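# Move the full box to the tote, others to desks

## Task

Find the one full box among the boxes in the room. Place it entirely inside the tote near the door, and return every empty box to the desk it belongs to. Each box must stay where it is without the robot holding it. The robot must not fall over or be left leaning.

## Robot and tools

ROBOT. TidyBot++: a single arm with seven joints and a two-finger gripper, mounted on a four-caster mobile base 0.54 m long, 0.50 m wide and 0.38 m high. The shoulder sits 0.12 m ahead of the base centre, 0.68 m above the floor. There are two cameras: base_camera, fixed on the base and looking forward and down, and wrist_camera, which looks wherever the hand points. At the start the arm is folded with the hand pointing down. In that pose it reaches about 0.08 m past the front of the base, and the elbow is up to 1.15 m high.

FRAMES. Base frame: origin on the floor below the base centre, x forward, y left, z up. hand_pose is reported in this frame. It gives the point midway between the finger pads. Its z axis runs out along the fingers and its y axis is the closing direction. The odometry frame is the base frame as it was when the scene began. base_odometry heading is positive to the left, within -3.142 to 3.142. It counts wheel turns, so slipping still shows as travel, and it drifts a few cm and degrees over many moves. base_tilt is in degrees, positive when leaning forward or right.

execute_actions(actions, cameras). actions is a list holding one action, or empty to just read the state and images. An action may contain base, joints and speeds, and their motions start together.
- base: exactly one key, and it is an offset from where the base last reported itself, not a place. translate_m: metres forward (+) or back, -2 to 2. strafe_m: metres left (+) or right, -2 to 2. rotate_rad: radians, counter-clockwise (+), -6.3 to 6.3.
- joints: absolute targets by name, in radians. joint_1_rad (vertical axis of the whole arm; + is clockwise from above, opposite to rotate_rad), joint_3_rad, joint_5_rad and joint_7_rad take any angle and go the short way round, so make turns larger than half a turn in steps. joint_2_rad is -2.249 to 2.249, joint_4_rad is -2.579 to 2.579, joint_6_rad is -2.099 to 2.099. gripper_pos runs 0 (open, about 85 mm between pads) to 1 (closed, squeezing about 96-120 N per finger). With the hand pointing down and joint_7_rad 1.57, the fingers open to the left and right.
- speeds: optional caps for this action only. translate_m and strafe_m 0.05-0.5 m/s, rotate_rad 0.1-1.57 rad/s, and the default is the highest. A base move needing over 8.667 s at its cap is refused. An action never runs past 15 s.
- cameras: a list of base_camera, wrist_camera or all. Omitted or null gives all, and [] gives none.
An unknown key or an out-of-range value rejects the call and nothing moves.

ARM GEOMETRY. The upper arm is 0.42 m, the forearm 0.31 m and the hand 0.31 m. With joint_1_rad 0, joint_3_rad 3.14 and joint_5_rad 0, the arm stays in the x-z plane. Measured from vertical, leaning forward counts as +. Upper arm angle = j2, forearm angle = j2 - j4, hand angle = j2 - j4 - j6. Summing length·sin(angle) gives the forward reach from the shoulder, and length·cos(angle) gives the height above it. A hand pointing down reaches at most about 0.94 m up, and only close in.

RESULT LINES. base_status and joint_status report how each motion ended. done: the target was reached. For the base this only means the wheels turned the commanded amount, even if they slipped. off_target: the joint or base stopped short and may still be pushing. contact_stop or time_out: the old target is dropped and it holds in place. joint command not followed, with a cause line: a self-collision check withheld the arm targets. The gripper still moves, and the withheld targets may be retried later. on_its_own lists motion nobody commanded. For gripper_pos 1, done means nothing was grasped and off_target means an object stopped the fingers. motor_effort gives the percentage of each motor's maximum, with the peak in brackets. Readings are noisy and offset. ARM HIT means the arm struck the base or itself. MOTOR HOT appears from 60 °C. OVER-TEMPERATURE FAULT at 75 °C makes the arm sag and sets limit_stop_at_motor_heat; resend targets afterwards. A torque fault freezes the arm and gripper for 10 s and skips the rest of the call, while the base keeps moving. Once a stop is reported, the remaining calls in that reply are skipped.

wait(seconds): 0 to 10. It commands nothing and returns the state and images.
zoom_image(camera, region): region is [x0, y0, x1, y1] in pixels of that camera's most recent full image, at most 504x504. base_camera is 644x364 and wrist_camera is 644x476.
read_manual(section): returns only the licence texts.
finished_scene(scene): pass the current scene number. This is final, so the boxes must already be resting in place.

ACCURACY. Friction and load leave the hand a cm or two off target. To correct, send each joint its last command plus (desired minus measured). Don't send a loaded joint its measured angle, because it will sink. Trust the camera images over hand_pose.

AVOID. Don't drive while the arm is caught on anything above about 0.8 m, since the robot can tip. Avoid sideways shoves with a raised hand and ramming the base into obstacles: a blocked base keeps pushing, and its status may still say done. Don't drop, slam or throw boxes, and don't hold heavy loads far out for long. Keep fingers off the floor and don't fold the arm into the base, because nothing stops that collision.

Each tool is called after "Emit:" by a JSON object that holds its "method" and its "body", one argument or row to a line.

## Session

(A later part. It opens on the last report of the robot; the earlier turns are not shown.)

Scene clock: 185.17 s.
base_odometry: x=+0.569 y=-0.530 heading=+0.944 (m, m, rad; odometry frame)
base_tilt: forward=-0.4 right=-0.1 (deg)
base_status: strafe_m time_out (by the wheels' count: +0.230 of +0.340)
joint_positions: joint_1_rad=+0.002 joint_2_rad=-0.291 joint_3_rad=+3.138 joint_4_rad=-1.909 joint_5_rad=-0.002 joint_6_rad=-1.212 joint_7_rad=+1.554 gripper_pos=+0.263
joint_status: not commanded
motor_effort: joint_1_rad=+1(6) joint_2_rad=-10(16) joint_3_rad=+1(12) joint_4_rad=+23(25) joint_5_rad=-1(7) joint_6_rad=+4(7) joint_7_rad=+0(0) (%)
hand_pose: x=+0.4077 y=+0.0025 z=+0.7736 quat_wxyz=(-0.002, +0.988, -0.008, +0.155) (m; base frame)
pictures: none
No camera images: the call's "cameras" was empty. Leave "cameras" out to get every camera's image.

Emit:
{"method": "execute_actions", "body": {
  "actions": []
}}

Scene clock: 185.23 s.
base_odometry: x=+0.569 y=-0.530 heading=+0.944 (m, m, rad; odometry frame)
base_tilt: forward=-0.4 right=-0.1 (deg)
base_status: strafe_m time_out (by the wheels' count: +0.230 of +0.340)
joint_positions: joint_1_rad=+0.002 joint_2_rad=-0.291 joint_3_rad=+3.138 joint_4_rad=-1.909 joint_5_rad=-0.002 joint_6_rad=-1.212 joint_7_rad=+1.554 gripper_pos=+0.263
joint_status: not commanded
motor_effort: joint_1_rad=+1(6) joint_2_rad=-8(16) joint_3_rad=+1(12) joint_4_rad=+22(25) joint_5_rad=-2(7) joint_6_rad=+5(7) joint_7_rad=+0(0) (%)
hand_pose: x=+0.4077 y=+0.0025 z=+0.7736 quat_wxyz=(-0.002, +0.988, -0.008, +0.155) (m; base frame)
pictures: base_camera, wrist_camera
camera_calibration (this result's frames):
wrist_camera: T_world_to_cam=[[-0.0391704, -0.998949, -0.0238205, 0.0411976], [-0.953813, 0.0444848, -0.29709, 0.678209], [0.297837, 0.0110831, -0.954552, 0.755896], [0, 0, 0, 1]] pos_world=[0.423364, 0.00260657, 0.924013]
Images, in order (width x height): base_camera 644x364, wrist_camera 644x476.

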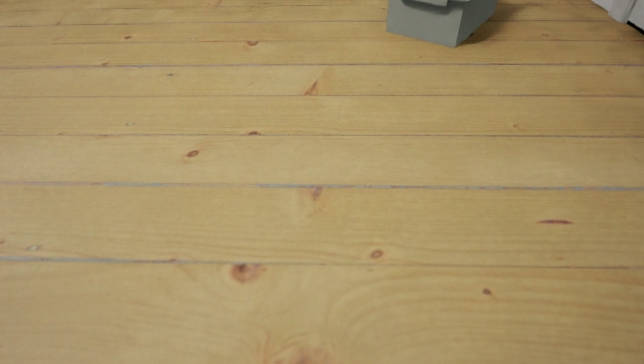

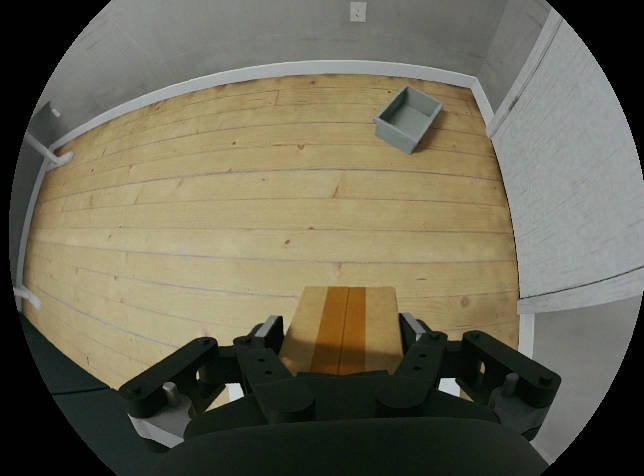

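Emit:
{"method": "execute_actions", "body": {
  "actions": [
    {"base":{"translate_m":0.32},"speeds":{"translate_m":0.25}}
  ],
  "cameras": []
}}

Emit:
{"method": "execute_actions", "body": {
  "actions": [
    {"base":{"strafe_m":0.14},"speeds":{"strafe_m":0.2}}
  ],
  "cameras": []
}}

Emit:
{"method": "execute_actions", "body": {
  "actions": [
    {"base":{"rotate_rad":-0.49},"speeds":{"rotate_rad":0.5},"joints":{"joint_2_rad":0.6,"joint_4_rad":-1.4,"joint_6_rad":-0.5}}
  ]
}}

Scene clock: 187.77 s.
base_odometry: x=+0.756 y=-0.270 heading=+0.945 (m, m, rad; odometry frame)
base_tilt: forward=-0.4 right=-0.1 (deg)
base_status: done
joint_positions: joint_1_rad=+0.002 joint_2_rad=-0.290 joint_3_rad=+3.138 joint_4_rad=-1.909 joint_5_rad=-0.002 joint_6_rad=-1.212 joint_7_rad=+1.554 gripper_pos=+0.263
joint_status: not commanded
motor_effort: joint_1_rad=+1(1) joint_2_rad=-9(11) joint_3_rad=+1(1) joint_4_rad=+22(23) joint_5_rad=-1(2) joint_6_rad=+4(5) joint_7_rad=+0(0) (%)
hand_pose: x=+0.4078 y=+0.0025 z=+0.7734 quat_wxyz=(-0.002, +0.988, -0.008, +0.155) (m; base frame)
pictures: none
No camera images: the call's "cameras" was empty. Leave "cameras" out to get every camera's image.

Scene clock: 189.23 s.
base_odometry: x=+0.643 y=-0.188 heading=+0.944 (m, m, rad; odometry frame)
base_tilt: forward=-0.4 right=-0.1 (deg)
base_status: done
joint_positions: joint_1_rad=+0.002 joint_2_rad=-0.290 joint_3_rad=+3.138 joint_4_rad=-1.909 joint_5_rad=-0.002 joint_6_rad=-1.212 joint_7_rad=+1.554 gripper_pos=+0.263
joint_status: not commanded
motor_effort: joint_1_rad=+1(0) joint_2_rad=-9(10) joint_3_rad=+1(3) joint_4_rad=+22(22) joint_5_rad=-1(3) joint_6_rad=+4(4) joint_7_rad=+0(0) (%)
hand_pose: x=+0.4078 y=+0.0025 z=+0.7734 quat_wxyz=(-0.002, +0.988, -0.008, +0.155) (m; base frame)
pictures: none
No camera images: the call's "cameras" was empty. Leave "cameras" out to get every camera's image.

Scene clock: 191.40 s.
base_odometry: x=+0.643 y=-0.188 heading=+0.455 (m, m, rad; odometry frame)
base_tilt: forward=-0.5 right=-0.1 (deg)
base_status: done
joint_positions: joint_1_rad=+0.004 joint_2_rad=+0.620 joint_3_rad=+3.138 joint_4_rad=-1.445 joint_5_rad=-0.002 joint_6_rad=-0.532 joint_7_rad=+1.554 gripper_pos=+0.263
joint_status: joint_4_rad off_target (ended at -1.445, target -1.400); the others done
motor_effort: joint_1_rad=+1(3) joint_2_rad=-40(42) joint_3_rad=+0(3) joint_4_rad=+22(22) joint_5_rad=-1(1) joint_6_rad=+7(6) joint_7_rad=+0(0) (%)
hand_pose: x=+0.8014 y=+0.0013 z=+0.6086 quat_wxyz=(-0.004, +0.963, -0.009, +0.269) (m; base frame)
pictures: base_camera, wrist_camera
camera_calibration (this result's frames):
wrist_camera: T_world_to_cam=[[-0.0360415, -0.998709, -0.0358074, 0.056289], [-0.859486, 0.0492589, -0.508781, 1.05798], [0.509888, 0.0124387, -0.860151, 0.253819], [0, 0, 0, 1]] pos_world=[0.781924, 0.00094444, 0.758616]
Images, in order (width x height): base_camera 644x364, wrist_camera 644x476.

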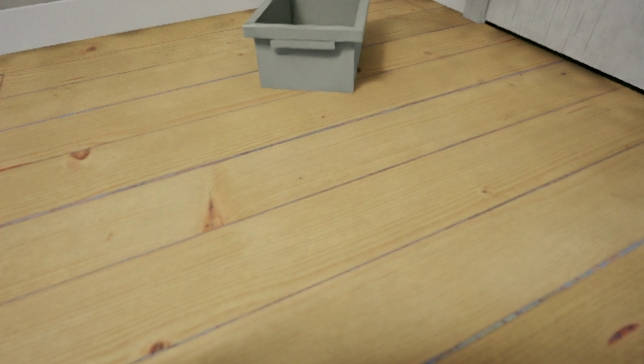

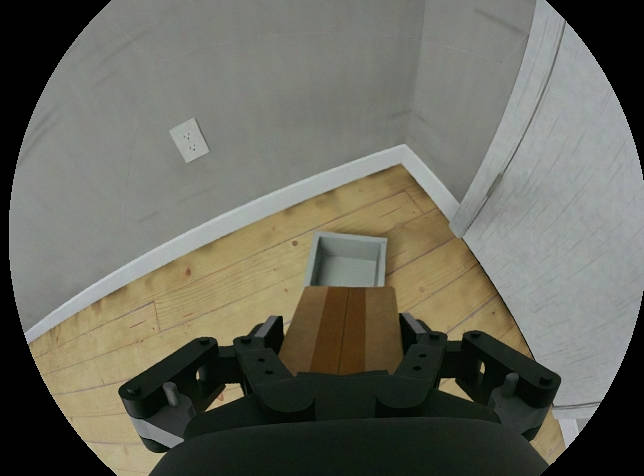

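Emit:
{"method": "execute_actions", "body": {
  "actions": [
    {"base":{"translate_m":0.06},"joints":{"joint_2_rad":1.45,"joint_4_rad":-0.9,"joint_6_rad":-0.15},"speeds":{"translate_m":0.1}}
  ]
}}

Scene clock: 194.23 s.
base_odometry: x=+0.697 y=-0.162 heading=+0.454 (m, m, rad; odometry frame)
base_tilt: forward=-0.4 right=-0.1 (deg)
base_status: done
joint_positions: joint_1_rad=+0.004 joint_2_rad=+1.474 joint_3_rad=+3.138 joint_4_rad=-0.939 joint_5_rad=-0.002 joint_6_rad=-0.183 joint_7_rad=+1.554 gripper_pos=+0.263
joint_status: all done
motor_effort: joint_1_rad=+1(2) joint_2_rad=-52(55) joint_3_rad=+0(1) joint_4_rad=+18(22) joint_5_rad=+0(0) joint_6_rad=+7(8) joint_7_rad=+0(0) (%)
hand_pose: x=+0.9085 y=+0.0005 z=+0.2219 quat_wxyz=(-0.004, +0.963, -0.011, +0.269) (m; base frame)
pictures: base_camera, wrist_camera
camera_calibration (this result's frames):
wrist_camera: T_world_to_cam=[[-0.0392392, -0.998542, -0.0370812, 0.0486596], [-0.85871, 0.052674, -0.509748, 0.952837], [0.510958, 0.0118399, -0.859524, -0.134579], [0, 0, 0, 1]] pos_world=[0.888884, -0.0000076384, 0.371837]
Images, in order (width x height): base_camera 644x364, wrist_camera 644x476.

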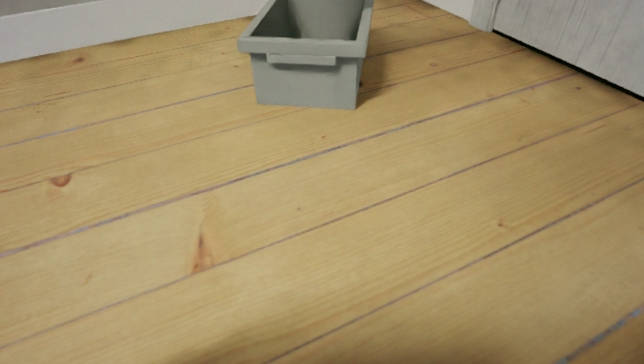

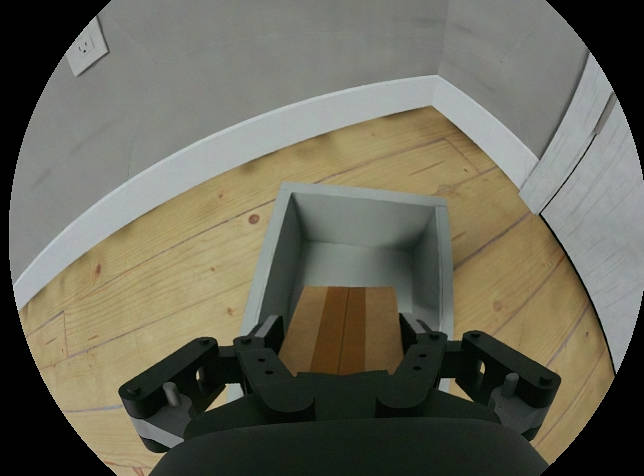

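Emit:
{"method": "execute_actions", "body": {
  "actions": [
    {"joints":{"joint_1_rad":0.025,"joint_2_rad":1.56,"joint_6_rad":-0.08},"speeds":{}}
  ]
}}

action 0: "speeds" must be an object that gives a speed for at least one key that is commanded beside it, as in {"translate_m": 0.5}; or leave "speeds" out

Emit:
{"method": "execute_actions", "body": {
  "actions": [
    {"joints":{"joint_1_rad":0.025,"joint_2_rad":1.56,"joint_6_rad":-0.08}}
  ]
}}

Scene clock: 196.00 s.
base_odometry: x=+0.697 y=-0.162 heading=+0.454 (m, m, rad; odometry frame)
base_tilt: forward=-0.4 right=-0.1 (deg)
base_status: not commanded
joint_positions: joint_1_rad=+0.011 joint_2_rad=+1.587 joint_3_rad=+3.138 joint_4_rad=-0.931 joint_5_rad=-0.002 joint_6_rad=-0.113 joint_7_rad=+1.554 gripper_pos=+0.263
joint_status: all done
motor_effort: joint_1_rad=+0(1) joint_2_rad=-50(55) joint_3_rad=+0(1) joint_4_rad=+14(17) joint_5_rad=-2(1) joint_6_rad=+6(8) joint_7_rad=+0(0) (%)
hand_pose: x=+0.8752 y=-0.0046 z=+0.1480 quat_wxyz=(-0.003, +0.968, -0.015, +0.252) (m; base frame)
pictures: base_camera, wrist_camera
camera_calibration (this result's frames):
wrist_camera: T_world_to_cam=[[-0.0476258, -0.998226, -0.035733, 0.0466975], [-0.875595, 0.0589372, -0.479438, 0.897088], [0.480693, 0.00845406, -0.876848, -0.151953], [0, 0, 0, 1]] pos_world=[0.860752, -0.00497255, 0.298527]
Images, in order (width x height): base_camera 644x364, wrist_camera 644x476.

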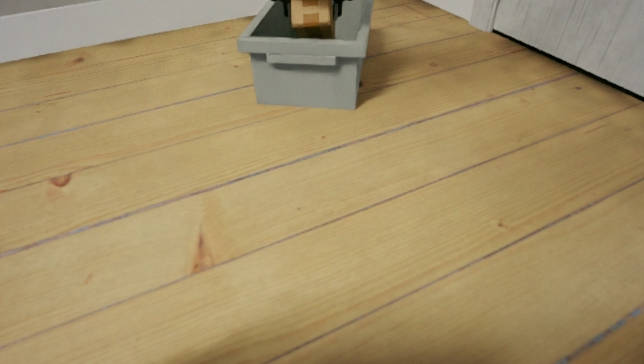

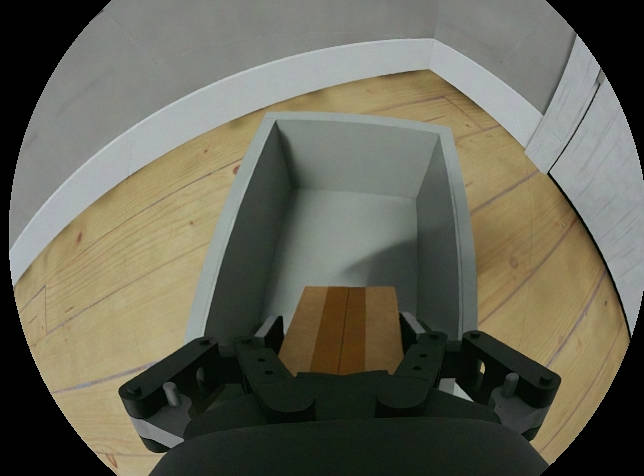

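Emit:
{"method": "execute_actions", "body": {
  "actions": [
    {"base":{"translate_m":0.045},"joints":{"joint_2_rad":1.58},"speeds":{"translate_m":0.05}}
  ]
}}

Emit:
{"method": "execute_actions", "body": {
  "actions": [
    {"joints":{"gripper_pos":0.15}}
  ]
}}

Emit:
{"method": "execute_actions", "body": {
  "actions": [
    {"joints":{"joint_2_rad":1.2}}
  ],
  "cameras": []
}}

Emit:
{"method": "execute_actions", "body": {
  "actions": [
    {"joints":{"joint_2_rad":0.9,"joint_4_rad":-1.2,"joint_6_rad":-1.0,"gripper_pos":0}}
  ]
}}

Scene clock: 197.60 s.
base_odometry: x=+0.738 y=-0.142 heading=+0.454 (m, m, rad; odometry frame)
base_tilt: forward=-0.4 right=-0.1 (deg)
base_status: done
joint_positions: joint_1_rad=+0.011 joint_2_rad=+1.596 joint_3_rad=+3.138 joint_4_rad=-0.931 joint_5_rad=-0.002 joint_6_rad=-0.111 joint_7_rad=+1.554 gripper_pos=+0.263
joint_status: all done
motor_effort: joint_1_rad=+1(1) joint_2_rad=-51(52) joint_3_rad=+0(1) joint_4_rad=+15(17) joint_5_rad=-2(1) joint_6_rad=+6(7) joint_7_rad=+0(0) (%)
hand_pose: x=+0.8713 y=-0.0047 z=+0.1419 quat_wxyz=(-0.003, +0.968, -0.015, +0.249) (m; base frame)
pictures: base_camera, wrist_camera
camera_calibration (this result's frames):
wrist_camera: T_world_to_cam=[[-0.048089, -0.998212, -0.0354977, 0.0465351], [-0.878563, 0.0591791, -0.473945, 0.892658], [0.475199, 0.00839541, -0.879838, -0.150162], [0, 0, 0, 1]] pos_world=[0.857851, -0.00511406, 0.292605]
Images, in order (width x height): base_camera 644x364, wrist_camera 644x476.

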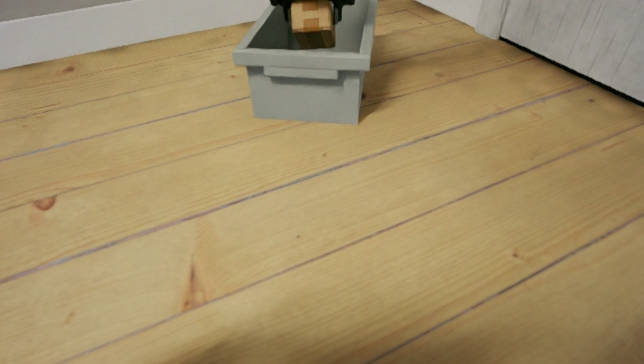

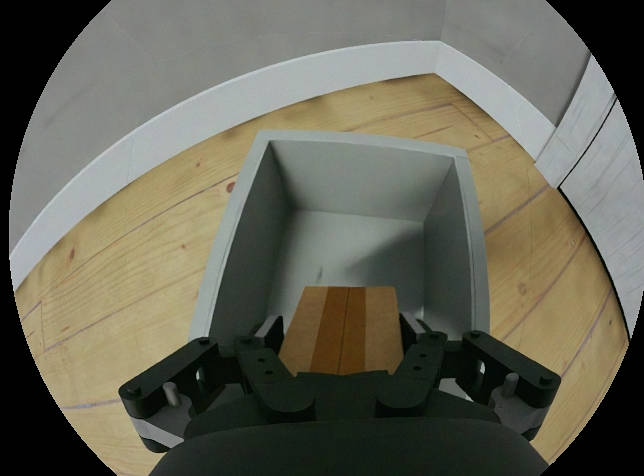

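Scene clock: 198.83 s.
base_odometry: x=+0.738 y=-0.142 heading=+0.454 (m, m, rad; odometry frame)
base_tilt: forward=-0.4 right=-0.1 (deg)
base_status: not commanded
joint_positions: joint_1_rad=+0.011 joint_2_rad=+1.584 joint_3_rad=+3.138 joint_4_rad=-0.923 joint_5_rad=-0.002 joint_6_rad=-0.103 joint_7_rad=+1.554 gripper_pos=+0.150
joint_status: all done
motor_effort: joint_1_rad=+1(2) joint_2_rad=-45(50) joint_3_rad=-1(1) joint_4_rad=+13(15) joint_5_rad=-1(1) joint_6_rad=+5(7) joint_7_rad=+0(0) (%)
hand_pose: x=+0.8839 y=-0.0049 z=+0.1549 quat_wxyz=(-0.003, +0.965, -0.015, +0.263) (m; base frame)
pictures: base_camera, wrist_camera
camera_calibration (this result's frames):
wrist_camera: T_world_to_cam=[[-0.0471601, -0.99822, -0.0365053, 0.0467784], [-0.865096, 0.059087, -0.498113, 0.901668], [0.499384, 0.00808955, -0.866343, -0.168203], [0, 0, 0, 1]] pos_world=[0.866234, -0.00522104, 0.30512]
Images, in order (width x height): base_camera 644x364, wrist_camera 644x476.

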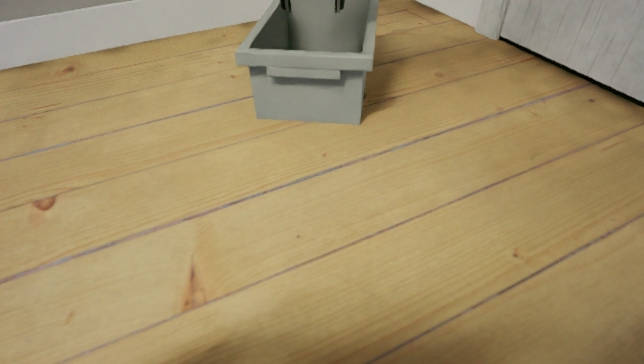

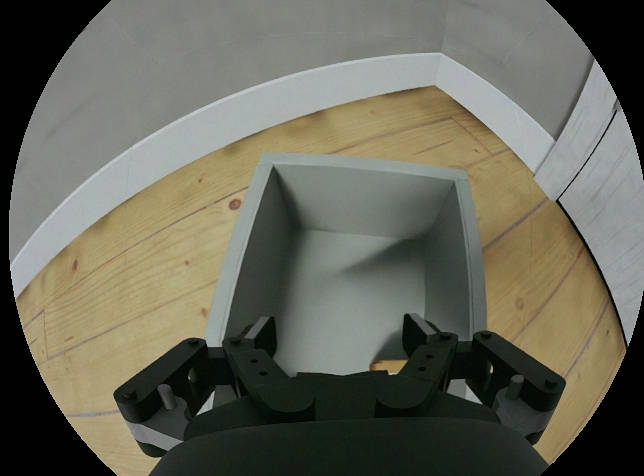

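Scene clock: 200.70 s.
base_odometry: x=+0.738 y=-0.142 heading=+0.454 (m, m, rad; odometry frame)
base_tilt: forward=-0.4 right=-0.1 (deg)
base_status: not commanded
joint_positions: joint_1_rad=+0.011 joint_2_rad=+1.202 joint_3_rad=+3.138 joint_4_rad=-0.908 joint_5_rad=-0.002 joint_6_rad=-0.095 joint_7_rad=+1.554 gripper_pos=+0.150
joint_status: all done
motor_effort: joint_1_rad=+1(0) joint_2_rad=-50(53) joint_3_rad=+0(0) joint_4_rad=+20(20) joint_5_rad=-1(1) joint_6_rad=+8(8) joint_7_rad=+0(0) (%)
hand_pose: x=+1.0322 y=-0.0065 z=+0.4883 quat_wxyz=(-0.004, +0.892, -0.013, +0.452) (m; base frame)
pictures: none
No camera images: the call's "cameras" was empty. Leave "cameras" out to get every camera's image.

Scene clock: 202.13 s.
base_odometry: x=+0.738 y=-0.142 heading=+0.454 (m, m, rad; odometry frame)
base_tilt: forward=-0.4 right=-0.1 (deg)
base_status: not commanded
joint_positions: joint_1_rad=+0.011 joint_2_rad=+0.904 joint_3_rad=+3.138 joint_4_rad=-1.176 joint_5_rad=-0.002 joint_6_rad=-0.988 joint_7_rad=+1.554 gripper_pos=+0.000
joint_status: all done
motor_effort: joint_1_rad=+1(0) joint_2_rad=-42(50) joint_3_rad=+0(0) joint_4_rad=+16(21) joint_5_rad=-1(1) joint_6_rad=+1(8) joint_7_rad=+0(0) (%)
hand_pose: x=+0.7468 y=-0.0029 z=+0.4780 quat_wxyz=(-0.002, +0.999, -0.013, +0.037) (m; base frame)
pictures: base_camera, wrist_camera
camera_calibration (this result's frames):
wrist_camera: T_world_to_cam=[[-0.0545665, -0.998358, -0.0174343, 0.0505178], [-0.996429, 0.0555711, -0.0635634, 0.834319], [0.0644279, 0.0139036, -0.997826, 0.567881], [0, 0, 0, 1]] pos_world=[0.797509, -0.00382469, 0.620559]
Images, in order (width x height): base_camera 644x364, wrist_camera 644x476.

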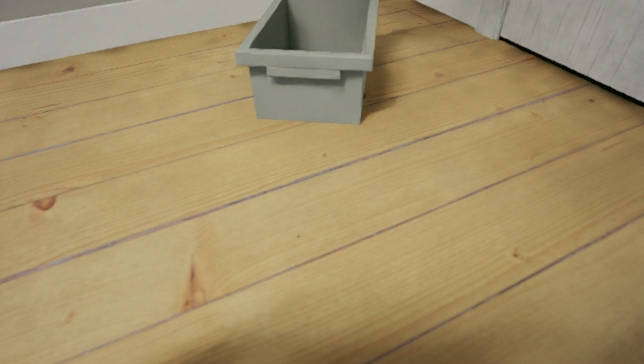

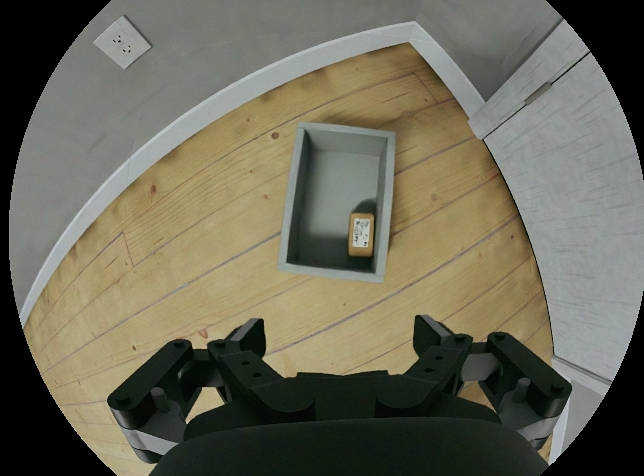

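Emit:
{"method": "zoom_image", "body": {
  "camera": "wrist_camera",
  "region": [260, 110, 420, 290]
}}

Emit:
{"method": "zoom_image", "body": {
  "camera": "base_camera",
  "region": [220, 0, 400, 130]
}}

Region (260, 110, 420, 290) of wrist_camera's 644x476 image, scaled by 2.800.

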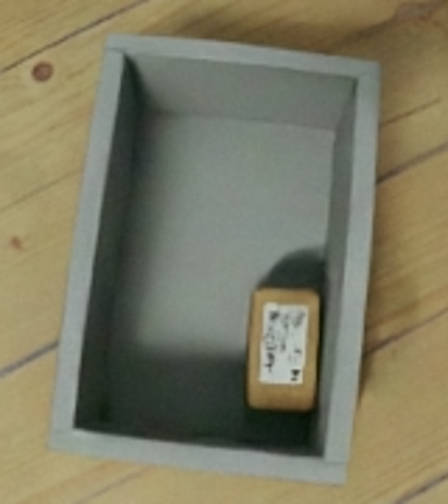

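Region (220, 0, 400, 130) of base_camera's 644x364 image, scaled by 2.800.

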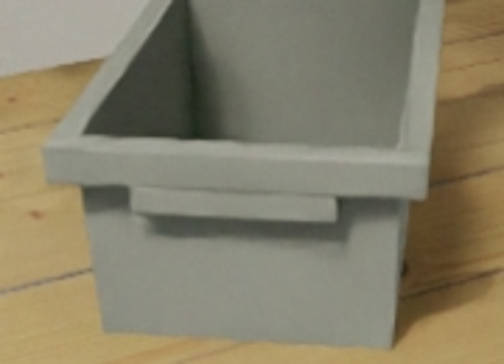

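Inside and below the rim.

Emit:
{"method": "finished_scene", "body": {
  "scene": 2
}}

The scene is finished: the task was done.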